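# Place cardboard box on an empty desk or in tote

## Task

Check the desks in the room. If any desk has nothing on it, set the cardboard box on that desk; if every desk is occupied, set the box inside the tote near the door so that no part of it sticks out past the tote's rim. The foam blocks must stay at their original spots and orientation, the tote must be resting on the floor at the end, the robot must not tip over or finish leaning, and whatever was placed must stay put without the robot holding it.

## Robot and tools

Robot: a Hello Robot Stretch 3 with one arm. It has a two-wheel differential base (0.33 m long, 0.34 m wide), a lift carriage on a vertical mast, and a telescoping arm that sticks out to the robot's RIGHT side. The arm cannot reach forward; to shift the gripper fore/aft you drive the base. On-the-spot turns pivot about the point between the drive wheels, 0.05 m behind the front edge. With arm retracted and wrist folded the turning sweep has radius 0.28 m; an unfolded level wrist extends past that.

Frames: the base frame has its origin on the floor between the drive wheels, x forward, y left, z up. hand_pose is reported in it, located where the closed fingertips meet; with all wrist joints at zero its x axis points up, y back toward the mast, z toward the rear. The odometry frame is the base frame at scene start; base_odometry counts wheel rotation only (slip counts as motion), heading positive left, range -3.142 to 3.142.

execute_actions: argument "actions" is a list holding exactly one action or none (empty just reports state and images). An action may contain "base", "joints", or both, plus optional "contact_limits"; all parts start together. "base" holds a single command: {"translate_m": d}, a relative straight drive of d metres from the current base position (forward positive, -1 to 1), or {"rotate_rad": d}, a relative in-place turn (left/counter-clockwise positive, -3.2 to 3.2). No sideways motion. Base offsets are measured from the position in the latest reported state. "joints" is one dict keyed by joint name with absolute targets: lift_m 0 to 1.1 (arm height); arm_m 0 to 0.52 (extension); wrist_yaw_rad -1.345 to 4.42 (0 along the arm, positive toward the front, 3.0 folded over the base); wrist_pitch_rad -1.57 to 0.451 (0 level, negative tips fingers down); wrist_roll_rad -2.911 to 2.911 (0 fingers side by side); gripper_m -0.089 to 0.179 (larger is wider; real fingertip gap is about 0.007 less when nearly shut, 0.025 less when fully open, zero below 0.007); head_pan_rad -3.953 to 1.73 (0 forward, positive left, -1.57 looks along the arm); head_tilt_rad -1.53 to 0.419 (negative down). Done tolerances: lift and arm ±0.004, yaw and roll ±0.02, pitch ±0.05, gripper ±0.004, head ±0.02. An omitted joint or base may still be driving toward its previous target. "contact_limits" accepts only arm_m: an effort percent (1 to 100) at which the arm motion halts with contact_stop (negative sense when retracting); small values are gentle, too small stops immediately. "cameras" picks head_camera, nav_camera, wrist_camera or all; omitted/null means all, [] none. Unknown keys or out-of-range numbers reject the whole call. Each action lasts at most 15 s. If a result reports a stop, later motion calls in the same reply are skipped.

wait: seconds 0 to 10; commands nothing and returns state and images. zoom_image: camera plus region [x0, y0, x1, y1] in pixels from top-left, at most 504 by 504, on that camera's latest full image. finished_scene: scene number; ends it irreversibly after the last command is held and reports success.

Result lines: base_status and joint_status give how each motion ended (done; off_target, still possibly pushing; contact_stop, time_out or torque_fault, after which the target is dropped). on_its_own describes uncommanded behaviour; "held at" is the held target, not the actual position; effort at rest outside its range hints at load or contact. motor_effort is percent of max, positive toward larger joint values, bracket shows peak; readings carry sizeable bias and noise. Positive wheel effort pushes forward. turned_by_wheels and turned_by_imu give turning since the last result; base_tilt in degrees (forward/right positive, up to about 4 degrees of fixed bias). lidar_m: 12 sectors of 30 degrees, first straight ahead, counting counter-clockwise (4th left, 7th behind, 10th right), a plane 0.17 m up, 0.15 to 12 m, "-" for nothing; it sees table legs not tops, misses clear or thin things, and with a low lift the robot hides parts of sectors 5, 6, 9, 10. wrist_depth_mm (45 to 1000) and head_depth_mm (280 to 4000, image sideways) are 7x7 median depth grids from top-left. contact_limits line shows active, default and max limit.

Cameras: head_camera and nav_camera move with the head pan/tilt; wrist_camera rides on the gripper. Calibration data are given per camera; actual values can drift slightly.

Cautions: lift and arm stop and go slack when pressing firmly on something; a slack lift may sag under load or be pushed up by closing fingers on a surface. Base, wrist and head never stop on contact. Prolonged wrist strain switches that servo off for 10 s (torque_fault). Grip by commanding below the object's width; release by opening at least 0.02 past the touch value; readings do not confirm a hold, and over-squeezing triggers a stall guard that weakens grip. Fold or unfold the wrist only with lift_m between 0.32 and 0.95, wrist_pitch_rad -0.4, roll near 0; once folded lift may go to 0.25. Keep pitch at -0.5 or lower when yaw is below -0.4. Fast base motion (0.30 m/s, 1.9 rad/s) requires lift_m below 0.30, arm_m below 0.03, wrist_yaw_rad above 2.54; else 0.10 m/s and 0.63 rad/s. Pushing against fixed objects with the gripper above about 0.45 m, repeated pushes, driving while holding or hooking something fixed, or snagging furniture (especially reversing) can tip the robot; back out in small steps, release, and lower lift to about 0.2 if it stays leaning. Avoid drops, slams, hard pushes, and knocking anything over; loose objects may occasionally be nudged by outside disturbances. The robot keeps acting on its last command while the next reply is being written.

Each tool is called after "Call:" by a JSON object that holds its "api" and its "payload".

## Session

Call:
{"api": "execute_actions", "payload": {"actions": []}}

Scene clock: 0.00 s.
base_odometry: x=+0.000 y=+0.000 heading=+0.000 (m, m, rad; odometry frame)
turned_by_wheels: +0.000 (rad since the last result)
turned_by_imu: +0.000 (rad since the last result)
base_tilt: forward=-0.4 right=+1.7 (deg)
lidar_m: 0.90 0.78 0.78 0.90 1.56 1.37 1.11 0.96 0.96 1.11 1.92 2.09
head_depth_mm: 1865 2372 2378 2332 2289 2273 2249 / 1894 1316 1284 1285 1286 1275 1285 / 1894 1153 1146 1145 1144 1144 1140 / 1682 1038 1038 1034 1034 1029 1025 / 963 944 936 944 943 938 935 / 870 864 864 863 861 860 862 / 801 798 801 799 797 797 795
base_status: not commanded
joint_positions: lift_m=+0.506 arm_m=-0.001 wrist_yaw_rad=+2.877 wrist_pitch_rad=-0.316 wrist_roll_rad=-0.005 gripper_m=+0.037 head_pan_rad=-0.009 head_tilt_rad=+0.001
joint_status: not commanded
motor_effort: left_wheel=+1 right_wheel=+0 lift_m=+27 arm_m=+0 wrist_yaw_rad=+0 wrist_pitch_rad=+7 wrist_roll_rad=+1 gripper_m=-1 head_pan_rad=+0 head_tilt_rad=+1 (%)
hand_pose: x=+0.0405 y=+0.0843 z=+0.5420 quat_wxyz=(+0.203, +0.705, +0.019, +0.680) (m; base frame)
wrist_depth_mm: - - - 854 723 642 579 / - - - 939 777 684 604 / - - - - 829 721 646 / - - - - 897 761 677 / 908 - - 953 928 833 716 / 765 766 755 790 758 796 763 / 675 672 676 668 685 686 690
pictures: head_camera (sideways: a quarter turn clockwise sets it upright), nav_camera (sideways: a quarter turn counterclockwise sets it upright), wrist_camera
Images, in order (width x height): head_camera 896x504, nav_camera 672x504, wrist_camera 644x364.

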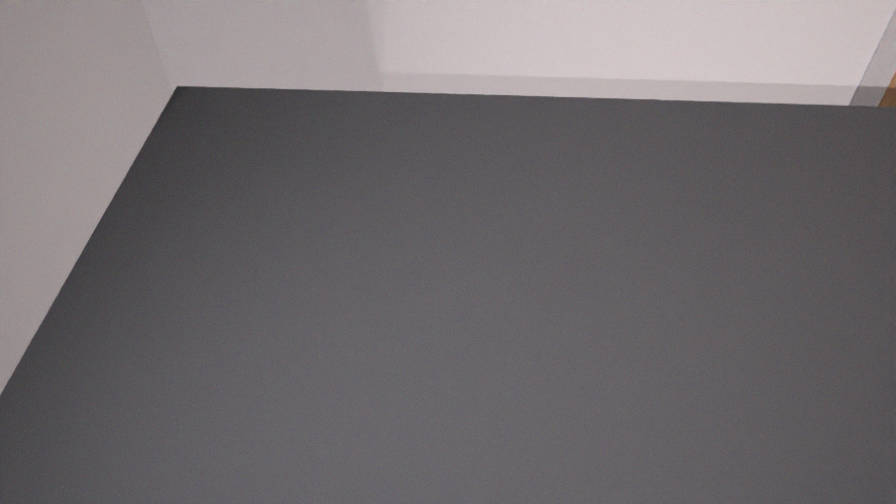

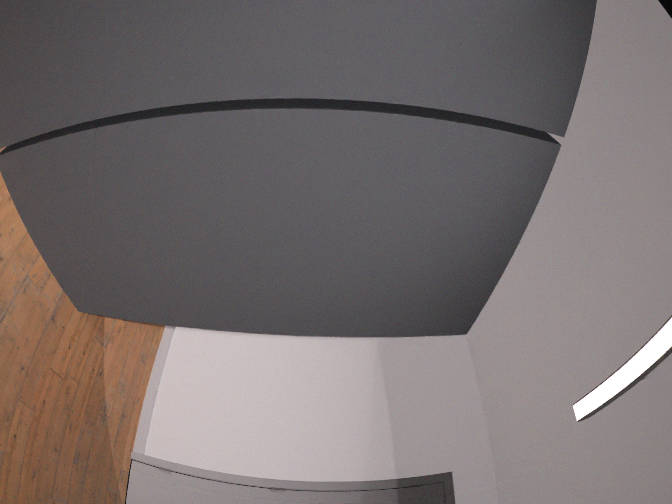

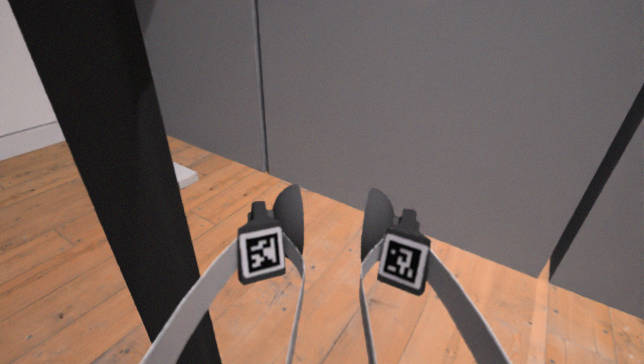

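Call:
{"api": "execute_actions", "payload": {"actions": [{"base":{"rotate_rad":-0.785},"joints":{"head_tilt_rad":-0.75,"head_pan_rad":-0.5,"lift_m":0.27}}]}}

Call:
{"api": "execute_actions", "payload": {"actions": [{"joints":{"head_pan_rad":-2.0}}]}}

Call:
{"api": "execute_actions", "payload": {"actions": [{"joints":{"head_pan_rad":-3.5}}]}}

Scene clock: 5.57 s.
base_odometry: x=+0.000 y=+0.000 heading=-0.785 (m, m, rad; odometry frame)
turned_by_wheels: -0.785 (rad since the last result)
turned_by_imu: -0.791 (rad since the last result)
base_tilt: forward=-0.4 right=+1.6 (deg)
lidar_m: 2.09 1.11 0.82 0.78 0.81 1.11 1.66 1.36 1.00 0.96 1.00 1.36
head_depth_mm: 1249 1341 1438 1559 1604 1412 1228 / 1431 1542 1678 1837 1676 1410 1226 / 1670 1819 2009 2011 1676 1411 1221 / 1977 2195 2428 2047 1669 1409 1219 / 1975 2215 2435 1966 1677 1410 1219 / 1879 2081 2318 1973 1666 1421 1220 / 1810 2022 2225 2034 1674 1407 1219
base_status: done
joint_positions: lift_m=+0.270 arm_m=-0.001 wrist_yaw_rad=+2.877 wrist_pitch_rad=-0.316 wrist_roll_rad=-0.005 gripper_m=+0.037 head_pan_rad=-0.493 head_tilt_rad=-0.740
joint_status: all done
motor_effort: left_wheel=+2(5) right_wheel=-3(6) lift_m=+17(22) arm_m=+0(0) wrist_yaw_rad=+1(1) wrist_pitch_rad=+7(7) wrist_roll_rad=+1(0) gripper_m=+0(1) head_pan_rad=-3(26) head_tilt_rad=-3(25) (%)
hand_pose: x=+0.0404 y=+0.0842 z=+0.3065 quat_wxyz=(+0.203, +0.705, +0.019, +0.680) (m; base frame)
wrist_depth_mm: - 681 706 743 785 840 900 / 675 736 769 822 864 903 - / 731 - 827 870 923 - - / 721 - 750 764 788 779 786 / 587 - 623 611 632 621 635 / 489 498 - 511 492 516 526 / 436 - - 437 442 439 450
pictures: head_camera (sideways: a quarter turn clockwise sets it upright), nav_camera (sideways: a quarter turn counterclockwise sets it upright), wrist_camera
camera_calibration (this result's frames):
head_camera: T_world_to_cam=[[-0.596431, 0.237491, -0.766726, 1.01832], [0.423144, 0.904741, -0.04892, 0.0689715], [0.68207, -0.353613, -0.640108, 0.780971], [0, 0, 0, 1]] pos_world=[0.0454924, -0.0280806, 1.28405]
nav_camera: T_world_to_cam=[[0.592711, -0.281585, 0.754588, -0.947945], [-0.451244, -0.892141, 0.0215268, 0.0319032], [0.667138, -0.353262, -0.655845, 0.806237], [0, 0, 0, 1]] pos_world=[0.0383823, 0.0463487, 1.24339]
wrist_camera: T_world_to_cam=[[0.974297, -0.222492, 0.0352486, -0.0239769], [-0.0878824, -0.519493, -0.849943, 0.328766], [0.207417, 0.825, -0.525694, 0.251566], [0, 0, 0, 1]] pos_world=[0.0000743682, -0.0420851, 0.412524]
Images, in order (width x height): head_camera 896x504, nav_camera 672x504, wrist_camera 644x364.

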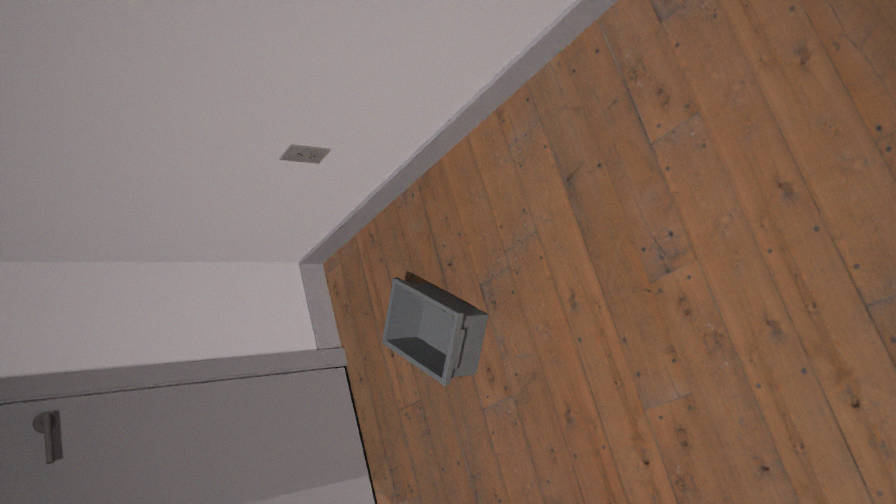

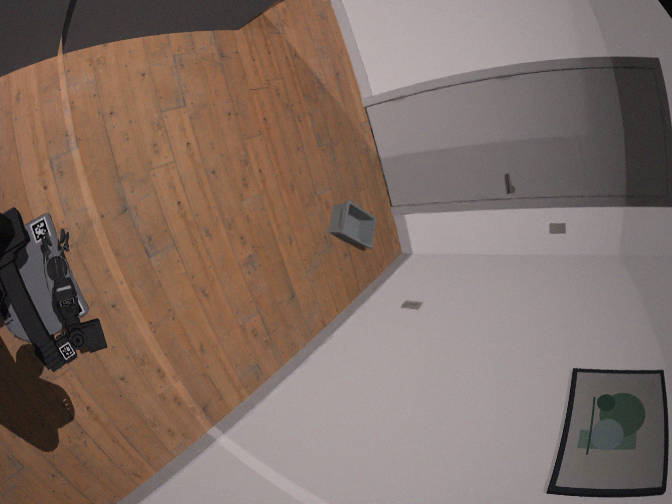

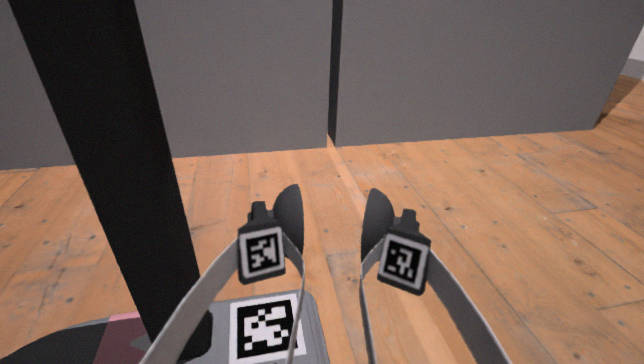

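Scene clock: 6.90 s.
base_odometry: x=+0.000 y=+0.000 heading=-0.785 (m, m, rad; odometry frame)
turned_by_wheels: +0.000 (rad since the last result)
turned_by_imu: +0.000 (rad since the last result)
base_tilt: forward=-0.4 right=+1.7 (deg)
lidar_m: 2.09 1.11 0.81 0.78 0.81 1.11 1.66 1.36 0.99 0.96 0.99 1.36
head_depth_mm: 992 1119 1301 1527 1684 1415 1228 / 951 1067 1241 1442 1635 1417 1224 / 916 1026 1173 1365 1584 1415 1223 / 885 989 1127 1294 1528 1416 1222 / 853 950 1079 1238 1454 1409 1220 / 824 915 1030 1172 1362 1412 1214 / 797 882 991 1122 1293 1402 1220
base_status: not commanded
joint_positions: lift_m=+0.270 arm_m=-0.001 wrist_yaw_rad=+2.877 wrist_pitch_rad=-0.316 wrist_roll_rad=-0.005 gripper_m=+0.037 head_pan_rad=-1.993 head_tilt_rad=-0.741
joint_status: all done
motor_effort: left_wheel=+2(2) right_wheel=-2(2) lift_m=+17(17) arm_m=+0(0) wrist_yaw_rad=+0(0) wrist_pitch_rad=+7(7) wrist_roll_rad=+0(1) gripper_m=+0(0) head_pan_rad=-3(29) head_tilt_rad=-2(3) (%)
hand_pose: x=+0.0404 y=+0.0842 z=+0.3065 quat_wxyz=(+0.203, +0.705, +0.019, +0.680) (m; base frame)
wrist_depth_mm: - 678 717 759 778 827 872 / 688 732 758 813 844 920 - / 725 - 837 874 917 - - / 727 - 735 764 783 781 784 / 588 - 620 608 627 619 636 / 497 491 - 504 495 517 521 / 439 - - 438 439 442 445
pictures: head_camera (sideways: a quarter turn clockwise sets it upright), nav_camera (sideways: a quarter turn counterclockwise sets it upright), wrist_camera
camera_calibration (this result's frames):
head_camera: T_world_to_cam=[[0.194664, 0.61187, -0.76663, 1.01336], [0.932462, -0.357942, -0.0489117, 0.0658538], [-0.304336, -0.705332, -0.640224, 0.787139], [0, 0, 0, 1]] pos_world=[-0.0191166, -0.0412813, 1.28404]
nav_camera: T_world_to_cam=[[-0.238909, -0.611283, 0.75449, -0.942743], [-0.921884, 0.386868, 0.0215231, 0.034779], [-0.305045, -0.69041, -0.655959, 0.812315], [0, 0, 0, 1]] pos_world=[0.0546241, -0.0289077, 1.24339]
wrist_camera: T_world_to_cam=[[0.974297, -0.222492, 0.0352486, -0.0239769], [-0.0878824, -0.519493, -0.849943, 0.328766], [0.207417, 0.825, -0.525693, 0.251566], [0, 0, 0, 1]] pos_world=[0.0000743712, -0.0420851, 0.412524]
Images, in order (width x height): head_camera 896x504, nav_camera 672x504, wrist_camera 644x364.

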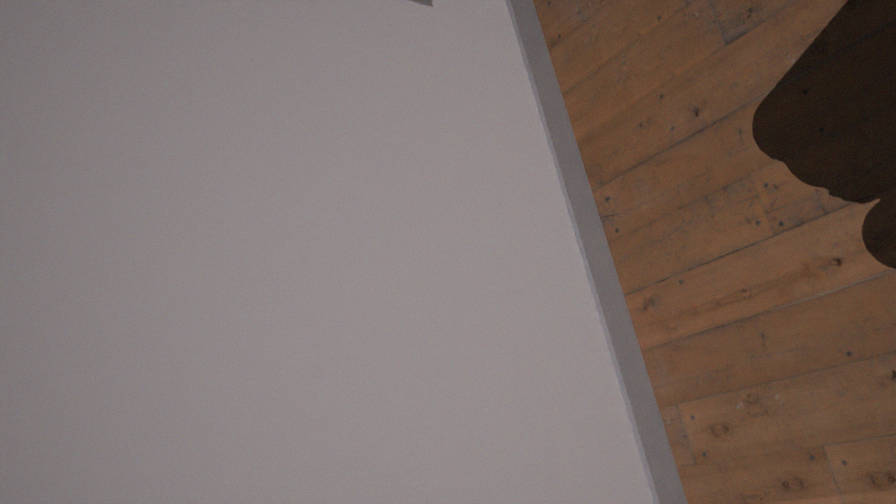

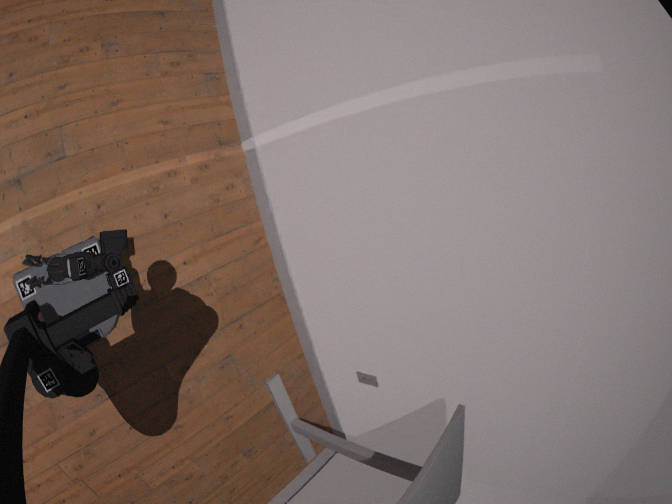

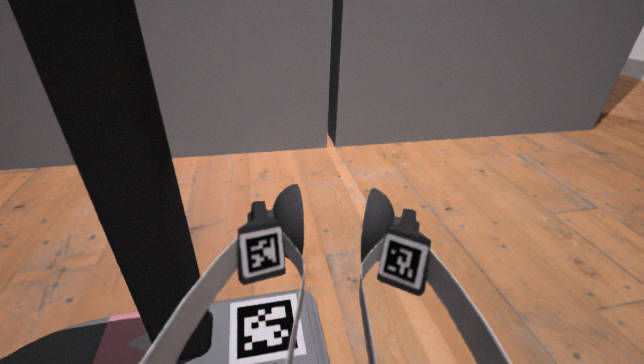

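Scene clock: 8.23 s.
base_odometry: x=+0.000 y=+0.000 heading=-0.785 (m, m, rad; odometry frame)
turned_by_wheels: +0.000 (rad since the last result)
turned_by_imu: +0.000 (rad since the last result)
base_tilt: forward=-0.4 right=+1.7 (deg)
lidar_m: 2.09 1.10 0.81 0.78 0.81 1.11 1.66 1.36 0.99 0.96 0.99 1.36
head_depth_mm: 1236 1132 1395 1472 1549 1415 1225 / 1425 1057 1684 1822 1661 1417 1226 / 1518 1055 1600 1869 1669 1412 1223 / 1480 990 1958 2033 1677 1411 1215 / 1426 987 1898 2048 1675 1412 1219 / 1397 929 1831 1989 1673 1411 1221 / 1384 932 1765 1925 1664 1404 1221
base_status: not commanded
joint_positions: lift_m=+0.270 arm_m=-0.001 wrist_yaw_rad=+2.877 wrist_pitch_rad=-0.316 wrist_roll_rad=-0.005 gripper_m=+0.037 head_pan_rad=-3.493 head_tilt_rad=-0.741
joint_status: all done
motor_effort: left_wheel=+2(2) right_wheel=-2(2) lift_m=+17(17) arm_m=+0(1) wrist_yaw_rad=-1(1) wrist_pitch_rad=+7(7) wrist_roll_rad=+1(1) gripper_m=+0(1) head_pan_rad=-3(32) head_tilt_rad=-3(2) (%)
hand_pose: x=+0.0404 y=+0.0842 z=+0.3065 quat_wxyz=(+0.203, +0.705, +0.019, +0.680) (m; base frame)
wrist_depth_mm: - 685 703 761 791 836 895 / 682 732 755 819 857 921 - / 729 - 832 887 935 - - / 721 - 757 771 766 783 801 / 596 - 625 604 633 624 627 / 496 498 - 508 494 515 522 / 434 - - 434 443 444 446
pictures: head_camera (sideways: a quarter turn clockwise sets it upright), nav_camera (sideways: a quarter turn counterclockwise sets it upright), wrist_camera
camera_calibration (this result's frames):
head_camera: T_world_to_cam=[[0.62414, -0.150905, -0.766601, 1.01071], [-0.291081, -0.955447, -0.0489092, 0.0733142], [-0.725066, 0.253669, -0.640259, 0.78975], [0, 0, 0, 1]] pos_world=[-0.0368609, 0.022233, 1.28404]
nav_camera: T_world_to_cam=[[-0.626684, 0.195081, 0.75446, -0.940339], [0.320684, 0.946942, 0.021522, 0.0272007], [-0.710231, 0.255431, -0.655993, 0.814831], [0, 0, 0, 1]] pos_world=[-0.0193002, -0.0504483, 1.24339]
wrist_camera: T_world_to_cam=[[0.974297, -0.222492, 0.0352487, -0.023977], [-0.0878823, -0.519493, -0.849943, 0.328766], [0.207417, 0.825, -0.525694, 0.251566], [0, 0, 0, 1]] pos_world=[0.0000743655, -0.0420851, 0.412524]
Images, in order (width x height): head_camera 896x504, nav_camera 672x504, wrist_camera 644x364.

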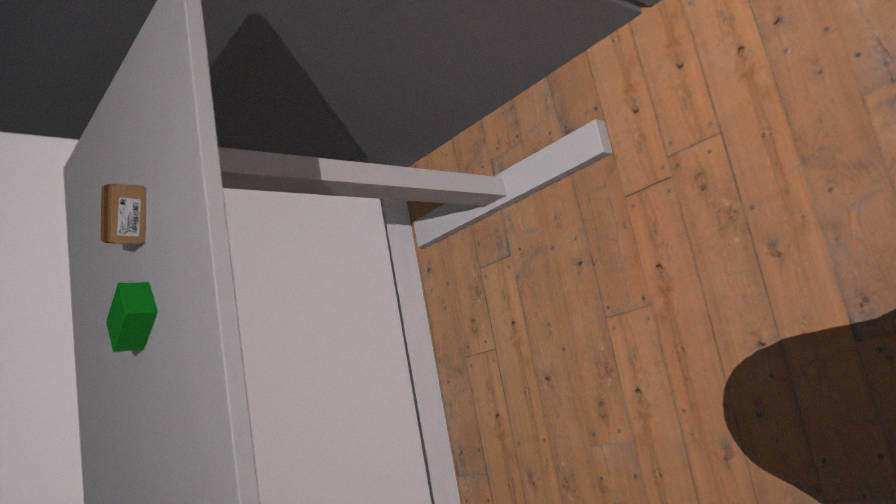

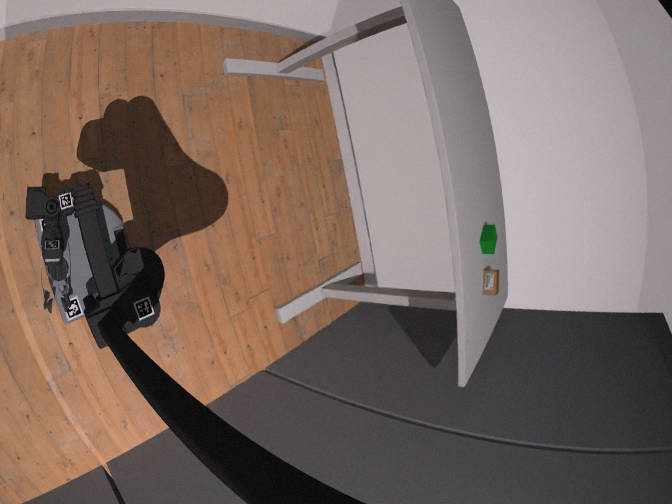

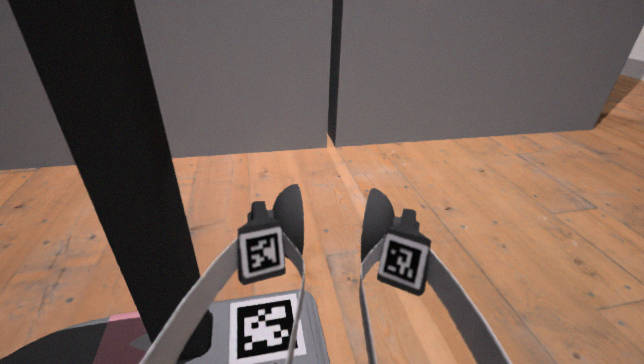

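Call:
{"api": "execute_actions", "payload": {"actions": [{"base":{"translate_m":-0.5}}], "cameras": []}}

Call:
{"api": "execute_actions", "payload": {"actions": [{"base":{"rotate_rad":-1.571},"joints":{"head_pan_rad":-1.7,"head_tilt_rad":-0.5}}], "cameras": []}}

Call:
{"api": "execute_actions", "payload": {"actions": [{"base":{"translate_m":-0.35},"joints":{"lift_m":0.9,"wrist_pitch_rad":-0.4}}], "cameras": []}}

Call:
{"api": "execute_actions", "payload": {"actions": [{"joints":{"wrist_yaw_rad":1.2,"gripper_m":0.179}}], "cameras": ["head_camera"]}}

Call:
{"api": "execute_actions", "payload": {"actions": [{"joints":{"wrist_yaw_rad":0,"lift_m":1.05,"wrist_pitch_rad":-0.2}}]}}

Scene clock: 17.60 s.
base_odometry: x=-0.354 y=+0.353 heading=-0.785 (m, m, rad; odometry frame)
turned_by_wheels: +0.000 (rad since the last result)
turned_by_imu: +0.000 (rad since the last result)
base_tilt: forward=-0.4 right=+1.7 (deg)
lidar_m: 2.59 1.11 0.81 0.78 0.82 0.88 1.16 0.96 0.99 0.96 0.99 1.36
head_depth_mm: 1158 937 675 561 1533 1418 1219 / 1124 940 673 543 1359 1382 1227 / 1093 937 657 526 1620 1412 1220 / 1063 930 669 524 1616 1413 1228 / 1031 933 670 525 1585 1409 1223 / 1004 927 670 523 1547 1406 1219 / 979 927 667 522 465 1407 1222
base_status: done
joint_positions: lift_m=+0.270 arm_m=-0.001 wrist_yaw_rad=+2.877 wrist_pitch_rad=-0.316 wrist_roll_rad=-0.005 gripper_m=+0.037 head_pan_rad=-3.493 head_tilt_rad=-0.741
joint_status: not commanded
motor_effort: left_wheel=+2(6) right_wheel=-2(10) lift_m=+17(17) arm_m=+0(0) wrist_yaw_rad=+0(0) wrist_pitch_rad=+7(7) wrist_roll_rad=+0(1) gripper_m=+0(0) head_pan_rad=-2(2) head_tilt_rad=-2(3) (%)
hand_pose: x=+0.0404 y=+0.0842 z=+0.3065 quat_wxyz=(+0.203, +0.705, +0.019, +0.680) (m; base frame)
wrist_depth_mm: - 682 712 757 785 839 881 / 679 724 758 810 864 924 - / 734 - 817 870 932 - - / 729 - 747 760 781 781 801 / 588 - 625 603 627 626 632 / 492 494 - 510 497 520 522 / 434 - - 438 440 447 446
pictures: none
No camera images: the call's "cameras" was empty. Leave "cameras" out to get every camera's image.

Scene clock: 19.77 s.
base_odometry: x=-0.354 y=+0.353 heading=-2.356 (m, m, rad; odometry frame)
turned_by_wheels: -1.571 (rad since the last result)
turned_by_imu: -1.578 (rad since the last result)
base_tilt: forward=-0.4 right=+1.7 (deg)
lidar_m: 0.96 1.00 1.38 2.59 1.10 0.81 0.78 0.82 0.89 1.16 0.96 0.99
head_depth_mm: 1001 1092 1156 689 578 483 1390 / 1003 1084 1146 787 579 468 1409 / 1000 1075 1141 787 575 466 1406 / 991 1066 1126 785 573 466 1397 / 979 1063 1122 780 569 464 1395 / 976 1050 1113 776 569 449 1399 / 966 1040 1101 770 569 447 1392
base_status: done
joint_positions: lift_m=+0.270 arm_m=-0.001 wrist_yaw_rad=+2.877 wrist_pitch_rad=-0.316 wrist_roll_rad=-0.005 gripper_m=+0.037 head_pan_rad=-1.707 head_tilt_rad=-0.507
joint_status: all done
motor_effort: left_wheel=+2(7) right_wheel=-2(9) lift_m=+18(17) arm_m=+0(0) wrist_yaw_rad=+0(0) wrist_pitch_rad=+7(7) wrist_roll_rad=+1(0) gripper_m=+0(2) head_pan_rad=+2(33) head_tilt_rad=+2(15) (%)
hand_pose: x=+0.0404 y=+0.0842 z=+0.3065 quat_wxyz=(+0.203, +0.705, +0.019, +0.680) (m; base frame)
wrist_depth_mm: - - - - - - 877 / - - - - - - 876 / 952 - - - - - 894 / 716 - 761 769 790 789 794 / 590 - 630 611 635 618 625 / 490 494 - 512 495 524 521 / 436 - - 438 439 443 449
pictures: none
No camera images: the call's "cameras" was empty. Leave "cameras" out to get every camera's image.

Scene clock: 26.33 s.
base_odometry: x=-0.106 y=+0.601 heading=-2.356 (m, m, rad; odometry frame)
turned_by_wheels: +0.000 (rad since the last result)
turned_by_imu: +0.000 (rad since the last result)
base_tilt: forward=-0.4 right=+1.7 (deg)
lidar_m: 1.31 1.36 1.88 1.62 0.60 0.45 0.43 0.45 0.61 0.73 1.20 1.23
head_depth_mm: 997 1063 1116 793 578 469 1122 / 1004 1085 1148 788 576 467 1487 / 991 1071 1138 786 574 467 1082 / 987 1062 1122 667 572 465 1394 / 981 1053 1115 780 570 463 1432 / 974 1053 1105 737 568 448 1430 / 965 1038 1101 771 566 447 1389
base_status: done
joint_positions: lift_m=+0.900 arm_m=-0.001 wrist_yaw_rad=+2.877 wrist_pitch_rad=-0.414 wrist_roll_rad=-0.005 gripper_m=+0.037 head_pan_rad=-1.707 head_tilt_rad=-0.507
joint_status: all done
motor_effort: left_wheel=+1(6) right_wheel=-2(11) lift_m=+37(39) arm_m=-1(0) wrist_yaw_rad=+0(1) wrist_pitch_rad=+7(5) wrist_roll_rad=+1(0) gripper_m=-1(1) head_pan_rad=+2(2) head_tilt_rad=+2(2) (%)
hand_pose: x=+0.0375 y=+0.0734 z=+0.9130 quat_wxyz=(+0.236, +0.703, +0.054, +0.669) (m; base frame)
wrist_depth_mm: - - - - - - - / 631 - - - - - - / 646 - - - - - - / 662 - - - - - - / 646 861 - - - - - / 620 914 - - - - - / 619 874 - - - - -
pictures: none
No camera images: the call's "cameras" was empty. Leave "cameras" out to get every camera's image.

Scene clock: 28.23 s.
base_odometry: x=-0.106 y=+0.601 heading=-2.356 (m, m, rad; odometry frame)
turned_by_wheels: +0.000 (rad since the last result)
turned_by_imu: +0.000 (rad since the last result)
base_tilt: forward=-0.4 right=+1.7 (deg)
lidar_m: 1.31 1.36 1.88 1.63 0.60 0.44 0.43 0.45 0.61 0.73 1.21 1.23
head_depth_mm: 999 1057 1112 794 578 469 1113 / 998 1080 1141 787 575 468 1468 / 994 1074 1135 787 574 466 1065 / 986 1066 1122 669 573 464 1433 / 979 1050 1117 782 569 464 1401 / 971 1051 1108 740 569 448 1401 / 967 1040 1100 770 567 446 1393
base_status: not commanded
joint_positions: lift_m=+0.900 arm_m=-0.001 wrist_yaw_rad=+1.202 wrist_pitch_rad=-0.414 wrist_roll_rad=-0.005 gripper_m=+0.179 head_pan_rad=-1.707 head_tilt_rad=-0.507
joint_status: all done
motor_effort: left_wheel=+2(1) right_wheel=-2(2) lift_m=+37(38) arm_m=-1(0) wrist_yaw_rad=-3(2) wrist_pitch_rad=+6(6) wrist_roll_rad=+0(1) gripper_m=+0(83) head_pan_rad=+2(2) head_tilt_rad=+2(2) (%)
hand_pose: x=+0.1883 y=-0.2248 z=+0.9130 quat_wxyz=(+0.655, +0.511, -0.486, +0.273) (m; base frame)
wrist_depth_mm: 911 - - - 368 377 389 / - - - - - 239 243 / - - - - - 223 177 / - - - - - - 166 / - - - - - - 891 / - - - - - - 870 / - - - - - - -
pictures: head_camera (sideways: a quarter turn clockwise sets it upright)
camera_calibration (this result's frames):
head_camera: T_world_to_cam=[[-0.0121508, 0.448807, -0.893546, 1.18011], [0.993799, -0.0933533, -0.0604032, 0.080457], [-0.110525, -0.888739, -0.444889, 0.531818], [0, 0, 0, 1]] pos_world=[-0.00683966, -0.0494826, 1.29594]
Images, in order (width x height): head_camera 896x504.

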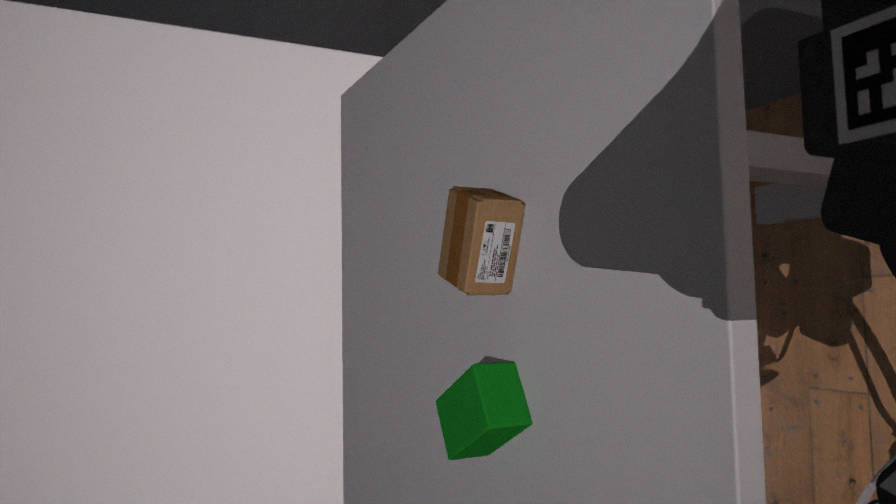

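Scene clock: 30.43 s.
base_odometry: x=-0.106 y=+0.601 heading=-2.356 (m, m, rad; odometry frame)
turned_by_wheels: +0.000 (rad since the last result)
turned_by_imu: +0.001 (rad since the last result)
base_tilt: forward=-0.4 right=+1.7 (deg)
lidar_m: 1.31 1.36 1.88 1.63 0.60 0.45 0.43 0.45 0.61 0.73 1.21 1.23
head_depth_mm: 994 1055 - - - - - / 995 1083 1148 - - - - / 993 1067 1143 - - - - / 983 1057 1141 - - - - / 978 1055 1129 - - 448 1398 / 970 1047 1107 758 579 449 1391 / 970 1041 1096 815 546 448 1390
base_status: not commanded
joint_positions: lift_m=+1.050 arm_m=-0.001 wrist_yaw_rad=+0.002 wrist_pitch_rad=-0.221 wrist_roll_rad=-0.005 gripper_m=+0.179 head_pan_rad=-1.707 head_tilt_rad=-0.507
joint_status: all done
motor_effort: left_wheel=+1(2) right_wheel=-2(2) lift_m=+37(40) arm_m=+0(1) wrist_yaw_rad=-3(3) wrist_pitch_rad=+9(10) wrist_roll_rad=+1(0) gripper_m=+0(0) head_pan_rad=+2(1) head_tilt_rad=+3(2) (%)
hand_pose: x=-0.0211 y=-0.3884 z=+1.1087 quat_wxyz=(+0.705, +0.079, -0.701, -0.077) (m; base frame)
wrist_depth_mm: 831 816 835 796 786 747 515 / 895 887 883 851 844 790 515 / 742 753 779 804 848 775 504 / 526 529 544 555 562 618 503 / 405 409 409 410 409 435 473 / 327 320 337 340 344 348 430 / 275 279 282 286 290 290 287
pictures: head_camera (sideways: a quarter turn clockwise sets it upright), nav_camera (sideways: a quarter turn counterclockwise sets it upright), wrist_camera
camera_calibration (this result's frames):
head_camera: T_world_to_cam=[[-0.0121508, 0.448807, -0.893546, 1.18011], [0.993799, -0.0933534, -0.0604032, 0.0804571], [-0.110525, -0.888739, -0.444889, 0.531818], [0, 0, 0, 1]] pos_world=[-0.00683966, -0.0494826, 1.29594]
nav_camera: T_world_to_cam=[[-0.0307837, -0.463026, 0.88581, -1.11523], [-0.992777, 0.116975, 0.0266434, 0.028538], [-0.115954, -0.878592, -0.463282, 0.560489], [0, 0, 0, 1]] pos_world=[0.058992, -0.027276, 1.24678]
wrist_camera: T_world_to_cam=[[-0.998512, -0.0382051, 0.0389084, -0.0715172], [-0.0517824, 0.440712, -0.896154, 1.18455], [0.0170902, -0.896835, -0.442035, 0.310422], [0, 0, 0, 1]] pos_world=[-0.0153772, -0.246381, 1.20154]
Images, in order (width x height): head_camera 896x504, nav_camera 672x504, wrist_camera 644x364.

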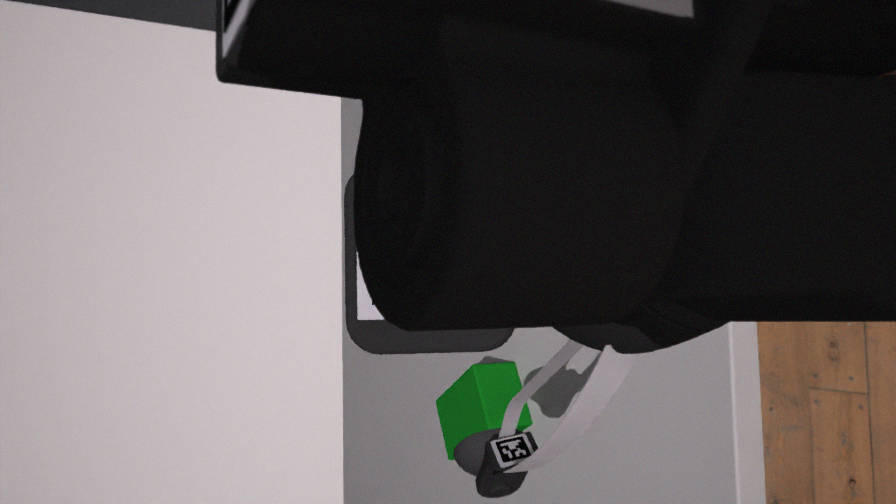

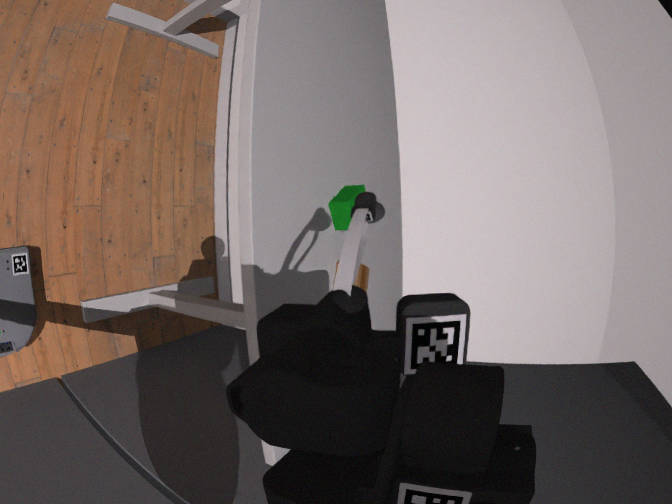

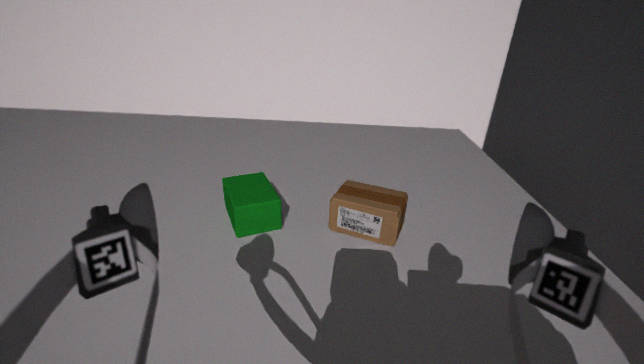

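Call:
{"api": "execute_actions", "payload": {"actions": [{"base":{"translate_m":-0.02},"joints":{"wrist_yaw_rad":-0.27,"lift_m":1.1,"wrist_pitch_rad":-0.75,"gripper_m":0.155,"arm_m":0.25}}]}}

Scene clock: 36.67 s.
base_odometry: x=-0.092 y=+0.615 heading=-2.356 (m, m, rad; odometry frame)
turned_by_wheels: +0.000 (rad since the last result)
turned_by_imu: +0.001 (rad since the last result)
base_tilt: forward=-0.4 right=+1.7 (deg)
lidar_m: 1.33 1.38 1.90 1.55 0.58 0.42 0.41 0.43 0.58 0.72 1.21 1.25
head_depth_mm: - 1067 1063 794 577 469 1097 / 976 1079 1158 791 575 467 1373 / - - 1157 748 574 466 1086 / 965 - - 634 572 465 1405 / 969 1047 1116 706 571 464 1397 / 972 1047 1110 777 567 448 1400 / 961 1039 1094 734 566 448 1396
base_status: done
joint_positions: lift_m=+1.098 arm_m=+0.250 wrist_yaw_rad=-0.269 wrist_pitch_rad=-0.759 wrist_roll_rad=-0.005 gripper_m=+0.155 head_pan_rad=-1.707 head_tilt_rad=-0.507
joint_status: all done
joint sent to its limit — the command would take lift_m past its upper limit, so that joint was sent only as far as its limit.
motor_effort: left_wheel=+1(2) right_wheel=-2(8) lift_m=+37(39) arm_m=+4(6) wrist_yaw_rad=-1(3) wrist_pitch_rad=+4(8) wrist_roll_rad=+1(0) gripper_m=-1(83) head_pan_rad=+2(2) head_tilt_rad=+2(3) (%)
hand_pose: x=-0.0666 y=-0.5578 z=+1.0427 quat_wxyz=(+0.618, +0.173, -0.684, -0.348) (m; base frame)
wrist_depth_mm: 410 412 414 416 415 448 353 / 357 360 362 361 363 372 365 / 321 319 322 322 323 324 360 / 234 288 241 234 290 290 297 / 213 - 256 255 264 269 264 / 214 234 239 240 240 239 241 / 219 221 221 222 221 223 222
pictures: head_camera (sideways: a quarter turn clockwise sets it upright), nav_camera (sideways: a quarter turn counterclockwise sets it upright), wrist_camera
camera_calibration (this result's frames):
head_camera: T_world_to_cam=[[-0.0121726, 0.448806, -0.893546, 1.18011], [0.993804, -0.0933053, -0.0604032, 0.080457], [-0.110482, -0.888745, -0.444889, 0.531818], [0, 0, 0, 1]] pos_world=[-0.00683727, -0.0494832, 1.29594]
nav_camera: T_world_to_cam=[[-0.0307612, -0.463027, 0.88581, -1.11523], [-0.992783, 0.116927, 0.0266434, 0.028538], [-0.115912, -0.878598, -0.463282, 0.560489], [0, 0, 0, 1]] pos_world=[0.0589934, -0.0272734, 1.24678]
wrist_camera: T_world_to_cam=[[-0.976128, 0.216691, 0.014806, 0.0478894], [0.174084, 0.821316, -0.543263, 1.05712], [-0.129881, -0.527717, -0.839432, 0.740575], [0, 0, 0, 1]] pos_world=[-0.0410948, -0.48779, 1.19525]
Images, in order (width x height): head_camera 896x504, nav_camera 672x504, wrist_camera 644x364.

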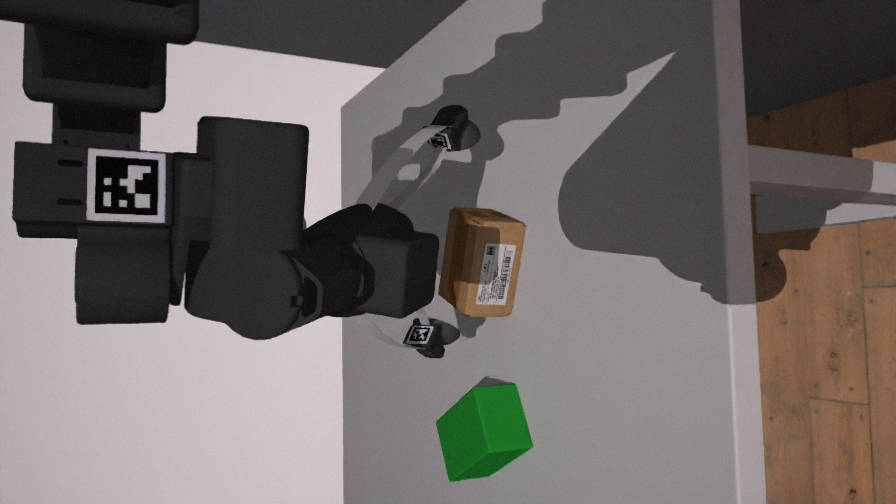

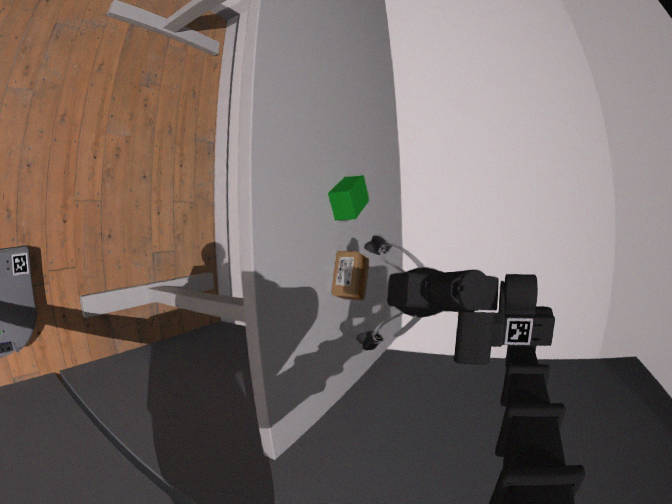

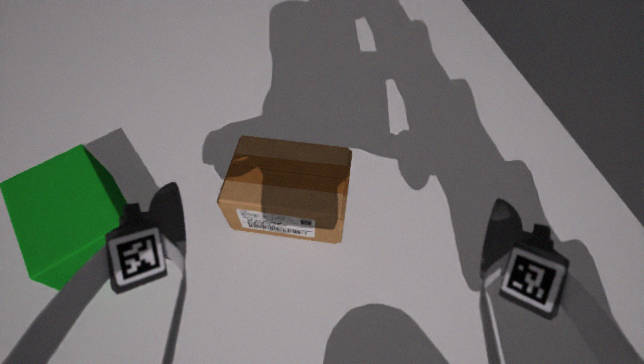

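Call:
{"api": "execute_actions", "payload": {"actions": [{"base":{"translate_m":0.015},"joints":{"arm_m":0.317}}], "cameras": ["wrist_camera"]}}

Call:
{"api": "execute_actions", "payload": {"actions": [{"joints":{"lift_m":1.032}}]}}

Scene clock: 40.83 s.
base_odometry: x=-0.103 y=+0.604 heading=-2.356 (m, m, rad; odometry frame)
turned_by_wheels: +0.000 (rad since the last result)
turned_by_imu: +0.001 (rad since the last result)
base_tilt: forward=-0.4 right=+1.7 (deg)
lidar_m: 1.31 1.37 1.88 1.61 0.60 0.44 0.42 0.44 0.61 0.72 1.21 1.24
head_depth_mm: - 1088 1102 793 576 468 1130 / 976 1095 1145 788 576 468 1377 / 969 - 1149 748 574 466 1073 / 969 - - 667 572 464 1396 / 970 1042 1121 777 571 463 1396 / 971 1046 1109 738 569 448 1392 / 961 1042 1100 769 566 447 1396
base_status: done
joint_positions: lift_m=+1.098 arm_m=+0.317 wrist_yaw_rad=-0.269 wrist_pitch_rad=-0.759 wrist_roll_rad=-0.005 gripper_m=+0.155 head_pan_rad=-1.707 head_tilt_rad=-0.507
joint_status: all done
motor_effort: left_wheel=+1(4) right_wheel=-2(4) lift_m=+37(37) arm_m=+4(2) wrist_yaw_rad=+0(1) wrist_pitch_rad=+4(4) wrist_roll_rad=+1(0) gripper_m=+0(0) head_pan_rad=+2(2) head_tilt_rad=+1(3) (%)
hand_pose: x=-0.0666 y=-0.6248 z=+1.0427 quat_wxyz=(+0.618, +0.173, -0.684, -0.348) (m; base frame)
wrist_depth_mm: 408 413 415 414 416 444 371 / 359 358 360 364 363 368 381 / 318 319 321 318 321 322 359 / 286 289 289 288 290 290 290 / 217 - 261 209 258 268 264 / 198 224 236 192 236 239 241 / 177 194 220 218 222 222 221
pictures: wrist_camera
camera_calibration (this result's frames):
wrist_camera: T_world_to_cam=[[-0.976129, 0.216689, 0.014795, 0.0624194], [0.174116, 0.82143, -0.543081, 1.11197], [-0.129833, -0.527541, -0.83955, 0.705447], [0, 0, 0, 1]] pos_world=[-0.0410924, -0.554779, 1.19522]
Images, in order (width x height): wrist_camera 644x364.

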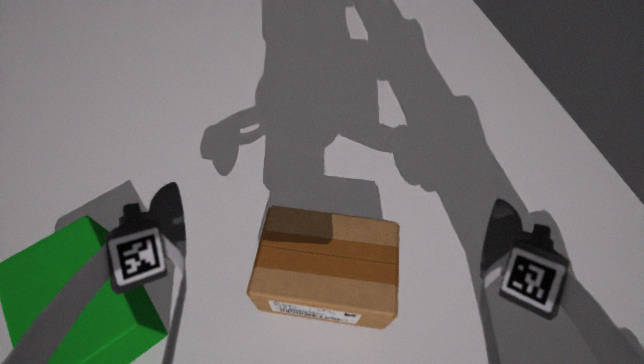

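Scene clock: 42.27 s.
base_odometry: x=-0.103 y=+0.604 heading=-2.356 (m, m, rad; odometry frame)
turned_by_wheels: +0.000 (rad since the last result)
turned_by_imu: +0.000 (rad since the last result)
base_tilt: forward=-0.5 right=+1.7 (deg)
lidar_m: 1.31 1.37 1.88 1.61 0.60 0.44 0.42 0.44 0.61 0.72 1.21 1.24
head_depth_mm: 998 1047 - 756 578 469 1137 / 996 1057 1122 788 574 467 1374 / 994 1044 1127 829 574 466 1076 / 986 1040 - 640 573 465 1401 / 980 1046 1120 741 569 463 1397 / 971 1048 1104 740 568 448 1393 / 966 1038 1099 771 567 447 1394
base_status: not commanded
joint_positions: lift_m=+1.032 arm_m=+0.317 wrist_yaw_rad=-0.269 wrist_pitch_rad=-0.760 wrist_roll_rad=-0.005 gripper_m=+0.155 head_pan_rad=-1.707 head_tilt_rad=-0.507
joint_status: all done
motor_effort: left_wheel=+1(1) right_wheel=-2(2) lift_m=+17(36) arm_m=+4(4) wrist_yaw_rad=-1(0) wrist_pitch_rad=+4(4) wrist_roll_rad=+0(0) gripper_m=+0(0) head_pan_rad=+3(2) head_tilt_rad=+3(2) (%)
hand_pose: x=-0.0666 y=-0.6247 z=+0.9772 quat_wxyz=(+0.618, +0.173, -0.684, -0.348) (m; base frame)
wrist_depth_mm: 304 302 305 304 305 307 344 / 263 263 265 266 265 269 268 / 233 235 235 235 237 237 239 / 211 212 207 154 157 212 213 / 169 - 144 139 142 197 193 / - 172 173 152 151 175 177 / 157 161 162 163 163 163 164
pictures: head_camera (sideways: a quarter turn clockwise sets it upright), nav_camera (sideways: a quarter turn counterclockwise sets it upright), wrist_camera
camera_calibration (this result's frames):
head_camera: T_world_to_cam=[[-0.0121726, 0.448806, -0.893546, 1.18011], [0.993804, -0.0933051, -0.0604032, 0.080457], [-0.110482, -0.888745, -0.444889, 0.531818], [0, 0, 0, 1]] pos_world=[-0.00683726, -0.0494832, 1.29594]
nav_camera: T_world_to_cam=[[-0.0307612, -0.463027, 0.88581, -1.11523], [-0.992783, 0.116927, 0.0266434, 0.028538], [-0.115911, -0.878598, -0.463282, 0.560489], [0, 0, 0, 1]] pos_world=[0.0589934, -0.0272734, 1.24678]
wrist_camera: T_world_to_cam=[[-0.976129, 0.216686, 0.0147842, 0.0633993], [0.174147, 0.82154, -0.542903, 1.07628], [-0.129785, -0.527369, -0.839665, 0.650733], [0, 0, 0, 1]] pos_world=[-0.0410901, -0.554773, 1.12978]
Images, in order (width x height): head_camera 896x504, nav_camera 672x504, wrist_camera 644x364.

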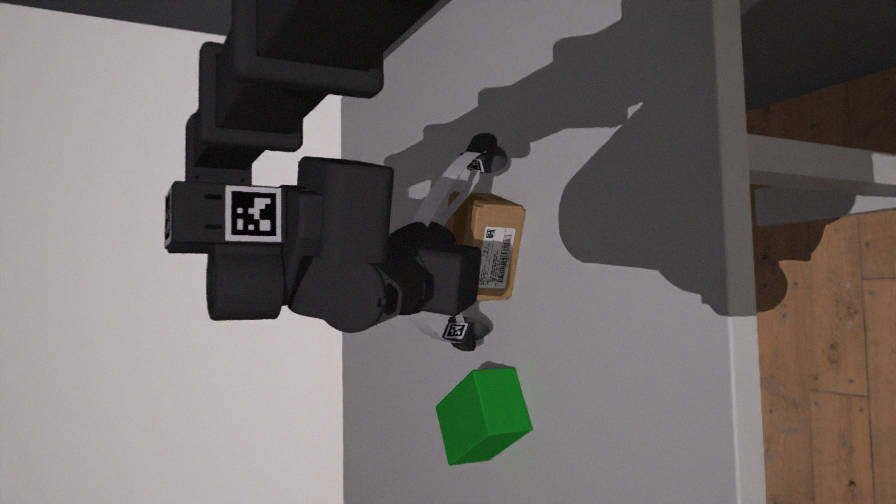

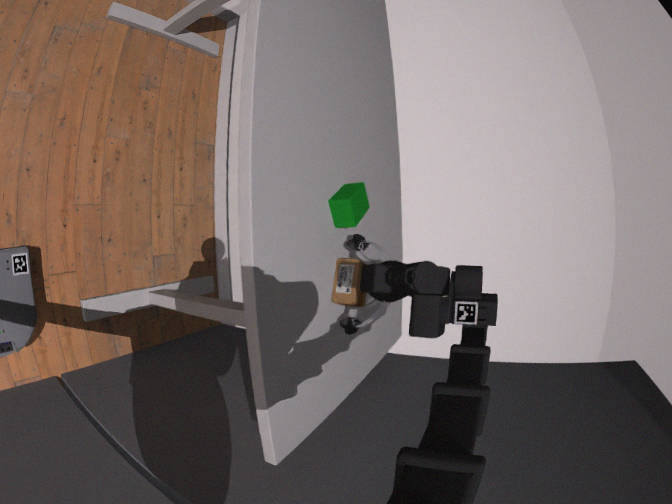

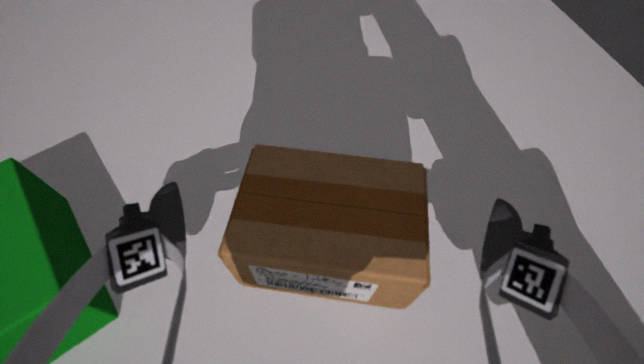

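Call:
{"api": "execute_actions", "payload": {"actions": [{"joints":{"gripper_m":0.03,"lift_m":1.026}}], "cameras": ["wrist_camera"]}}

Call:
{"api": "execute_actions", "payload": {"actions": [{"joints":{"lift_m":1.07}}]}}

Scene clock: 46.60 s.
base_odometry: x=-0.103 y=+0.604 heading=-2.356 (m, m, rad; odometry frame)
turned_by_wheels: +0.000 (rad since the last result)
turned_by_imu: +0.001 (rad since the last result)
base_tilt: forward=-0.4 right=+1.7 (deg)
lidar_m: 1.31 1.37 1.87 1.60 0.60 0.44 0.42 0.44 0.61 0.72 1.21 1.24
head_depth_mm: 993 1047 - 753 577 469 1138 / 1000 1060 1076 789 576 468 1362 / 993 1053 1141 809 574 466 1076 / 991 1043 - 639 571 464 1399 / 978 1056 1116 760 569 464 1395 / 973 1044 1105 739 568 448 1399 / 967 1040 1090 771 567 448 1392
base_status: not commanded
joint_positions: lift_m=+1.026 arm_m=+0.317 wrist_yaw_rad=-0.269 wrist_pitch_rad=-0.755 wrist_roll_rad=-0.005 gripper_m=+0.031 head_pan_rad=-1.707 head_tilt_rad=-0.507
joint_status: all done
motor_effort: left_wheel=+2(2) right_wheel=-3(3) lift_m=+17(15) arm_m=+4(4) wrist_yaw_rad=-1(1) wrist_pitch_rad=+2(4) wrist_roll_rad=+0(1) gripper_m=-26(100) head_pan_rad=+2(2) head_tilt_rad=+2(2) (%)
hand_pose: x=-0.0668 y=-0.6255 z=+0.9719 quat_wxyz=(+0.618, +0.171, -0.684, -0.347) (m; base frame)
wrist_depth_mm: 296 298 298 298 301 301 333 / 258 259 258 259 260 261 262 / 228 229 230 230 231 230 232 / 205 205 202 147 151 208 208 / 170 186 135 134 134 188 188 / 143 168 168 158 146 172 172 / 146 157 158 158 158 158 158
pictures: wrist_camera
camera_calibration (this result's frames):
wrist_camera: T_world_to_cam=[[-0.976114, 0.216739, 0.0150048, 0.0632563], [0.173532, 0.819353, -0.546395, 1.07607], [-0.13072, -0.53074, -0.837393, 0.641473], [0, 0, 0, 1]] pos_world=[-0.0411353, -0.554939, 1.12418]
Images, in order (width x height): wrist_camera 644x364.

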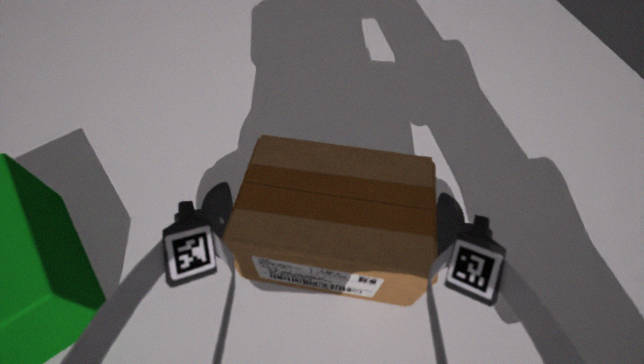

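Scene clock: 47.83 s.
base_odometry: x=-0.103 y=+0.604 heading=-2.356 (m, m, rad; odometry frame)
turned_by_wheels: +0.000 (rad since the last result)
turned_by_imu: +0.000 (rad since the last result)
base_tilt: forward=-0.4 right=+1.7 (deg)
lidar_m: 1.31 1.37 1.88 1.61 0.60 0.44 0.42 0.44 0.61 0.72 1.21 1.24
head_depth_mm: 994 - 1098 790 577 469 1138 / 995 - 1153 790 576 467 1373 / 986 1086 1066 711 573 466 1075 / 982 - - 632 573 465 1399 / 978 1050 1113 741 570 464 1395 / 970 1048 1108 737 570 449 1397 / 965 1036 1097 771 567 447 1390
base_status: not commanded
joint_positions: lift_m=+1.070 arm_m=+0.317 wrist_yaw_rad=-0.269 wrist_pitch_rad=-0.765 wrist_roll_rad=-0.005 gripper_m=+0.037 head_pan_rad=-1.707 head_tilt_rad=-0.507
joint_status: all done
on_its_own: gripper_m is held at +0.036, not at your +0.030, by its stall guard, which is still easing
motor_effort: left_wheel=+2(2) right_wheel=-3(3) lift_m=+37(37) arm_m=+4(4) wrist_yaw_rad=-1(1) wrist_pitch_rad=+6(7) wrist_roll_rad=+1(1) gripper_m=-24(25) head_pan_rad=+1(2) head_tilt_rad=+2(3) (%)
hand_pose: x=-0.0663 y=-0.6237 z=+1.0134 quat_wxyz=(+0.617, +0.175, -0.684, -0.349) (m; base frame)
wrist_depth_mm: 362 360 359 362 365 365 370 / 314 316 318 318 316 322 354 / 280 282 281 282 284 283 285 / 253 252 248 147 150 255 257 / 182 229 135 134 134 231 233 / 167 204 207 159 146 212 213 / 156 191 195 196 196 196 196
pictures: head_camera (sideways: a quarter turn clockwise sets it upright), nav_camera (sideways: a quarter turn counterclockwise sets it upright), wrist_camera
camera_calibration (this result's frames):
head_camera: T_world_to_cam=[[-0.0121727, 0.448806, -0.893546, 1.18011], [0.993804, -0.0933049, -0.0604032, 0.080457], [-0.110482, -0.888745, -0.444889, 0.531818], [0, 0, 0, 1]] pos_world=[-0.00683725, -0.0494832, 1.29594]
nav_camera: T_world_to_cam=[[-0.0307611, -0.463027, 0.88581, -1.11523], [-0.992783, 0.116926, 0.0266434, 0.028538], [-0.115911, -0.878598, -0.463282, 0.560489], [0, 0, 0, 1]] pos_world=[0.0589934, -0.0272734, 1.24678]
wrist_camera: T_world_to_cam=[[-0.97615, 0.216611, 0.0145123, 0.0631457], [0.174916, 0.824325, -0.538418, 1.09231], [-0.12859, -0.523038, -0.842553, 0.687399], [0, 0, 0, 1]] pos_world=[-0.041031, -0.554564, 1.16637]
Images, in order (width x height): head_camera 896x504, nav_camera 672x504, wrist_camera 644x364.

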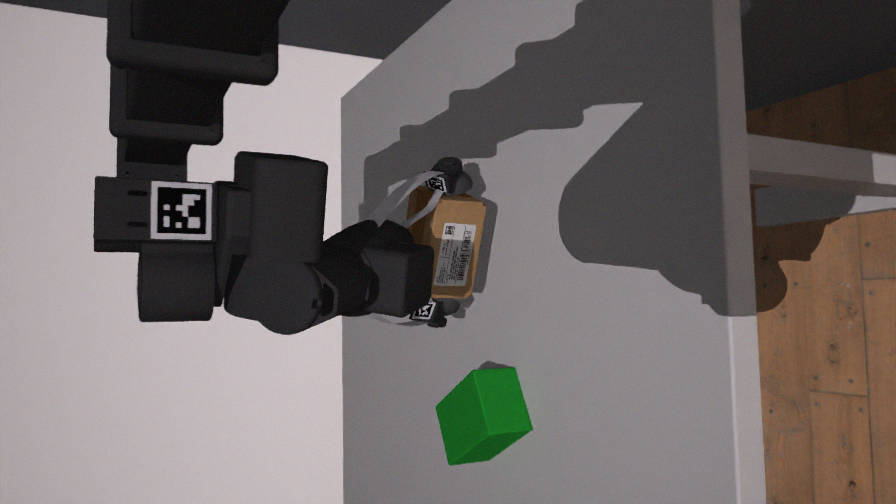

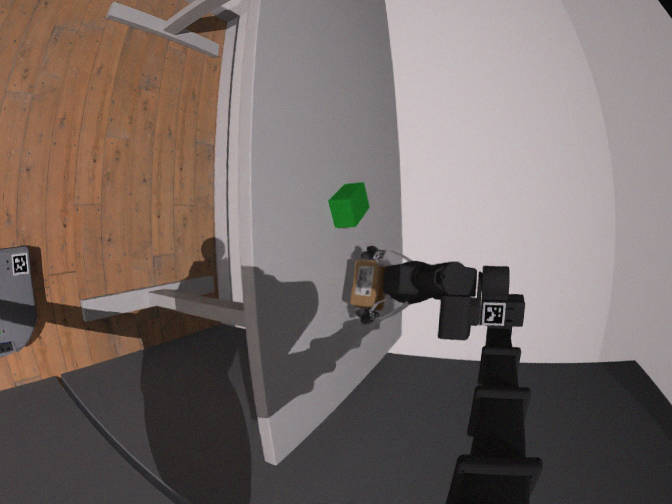

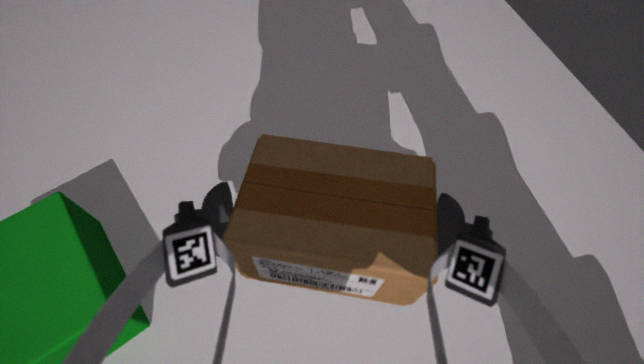

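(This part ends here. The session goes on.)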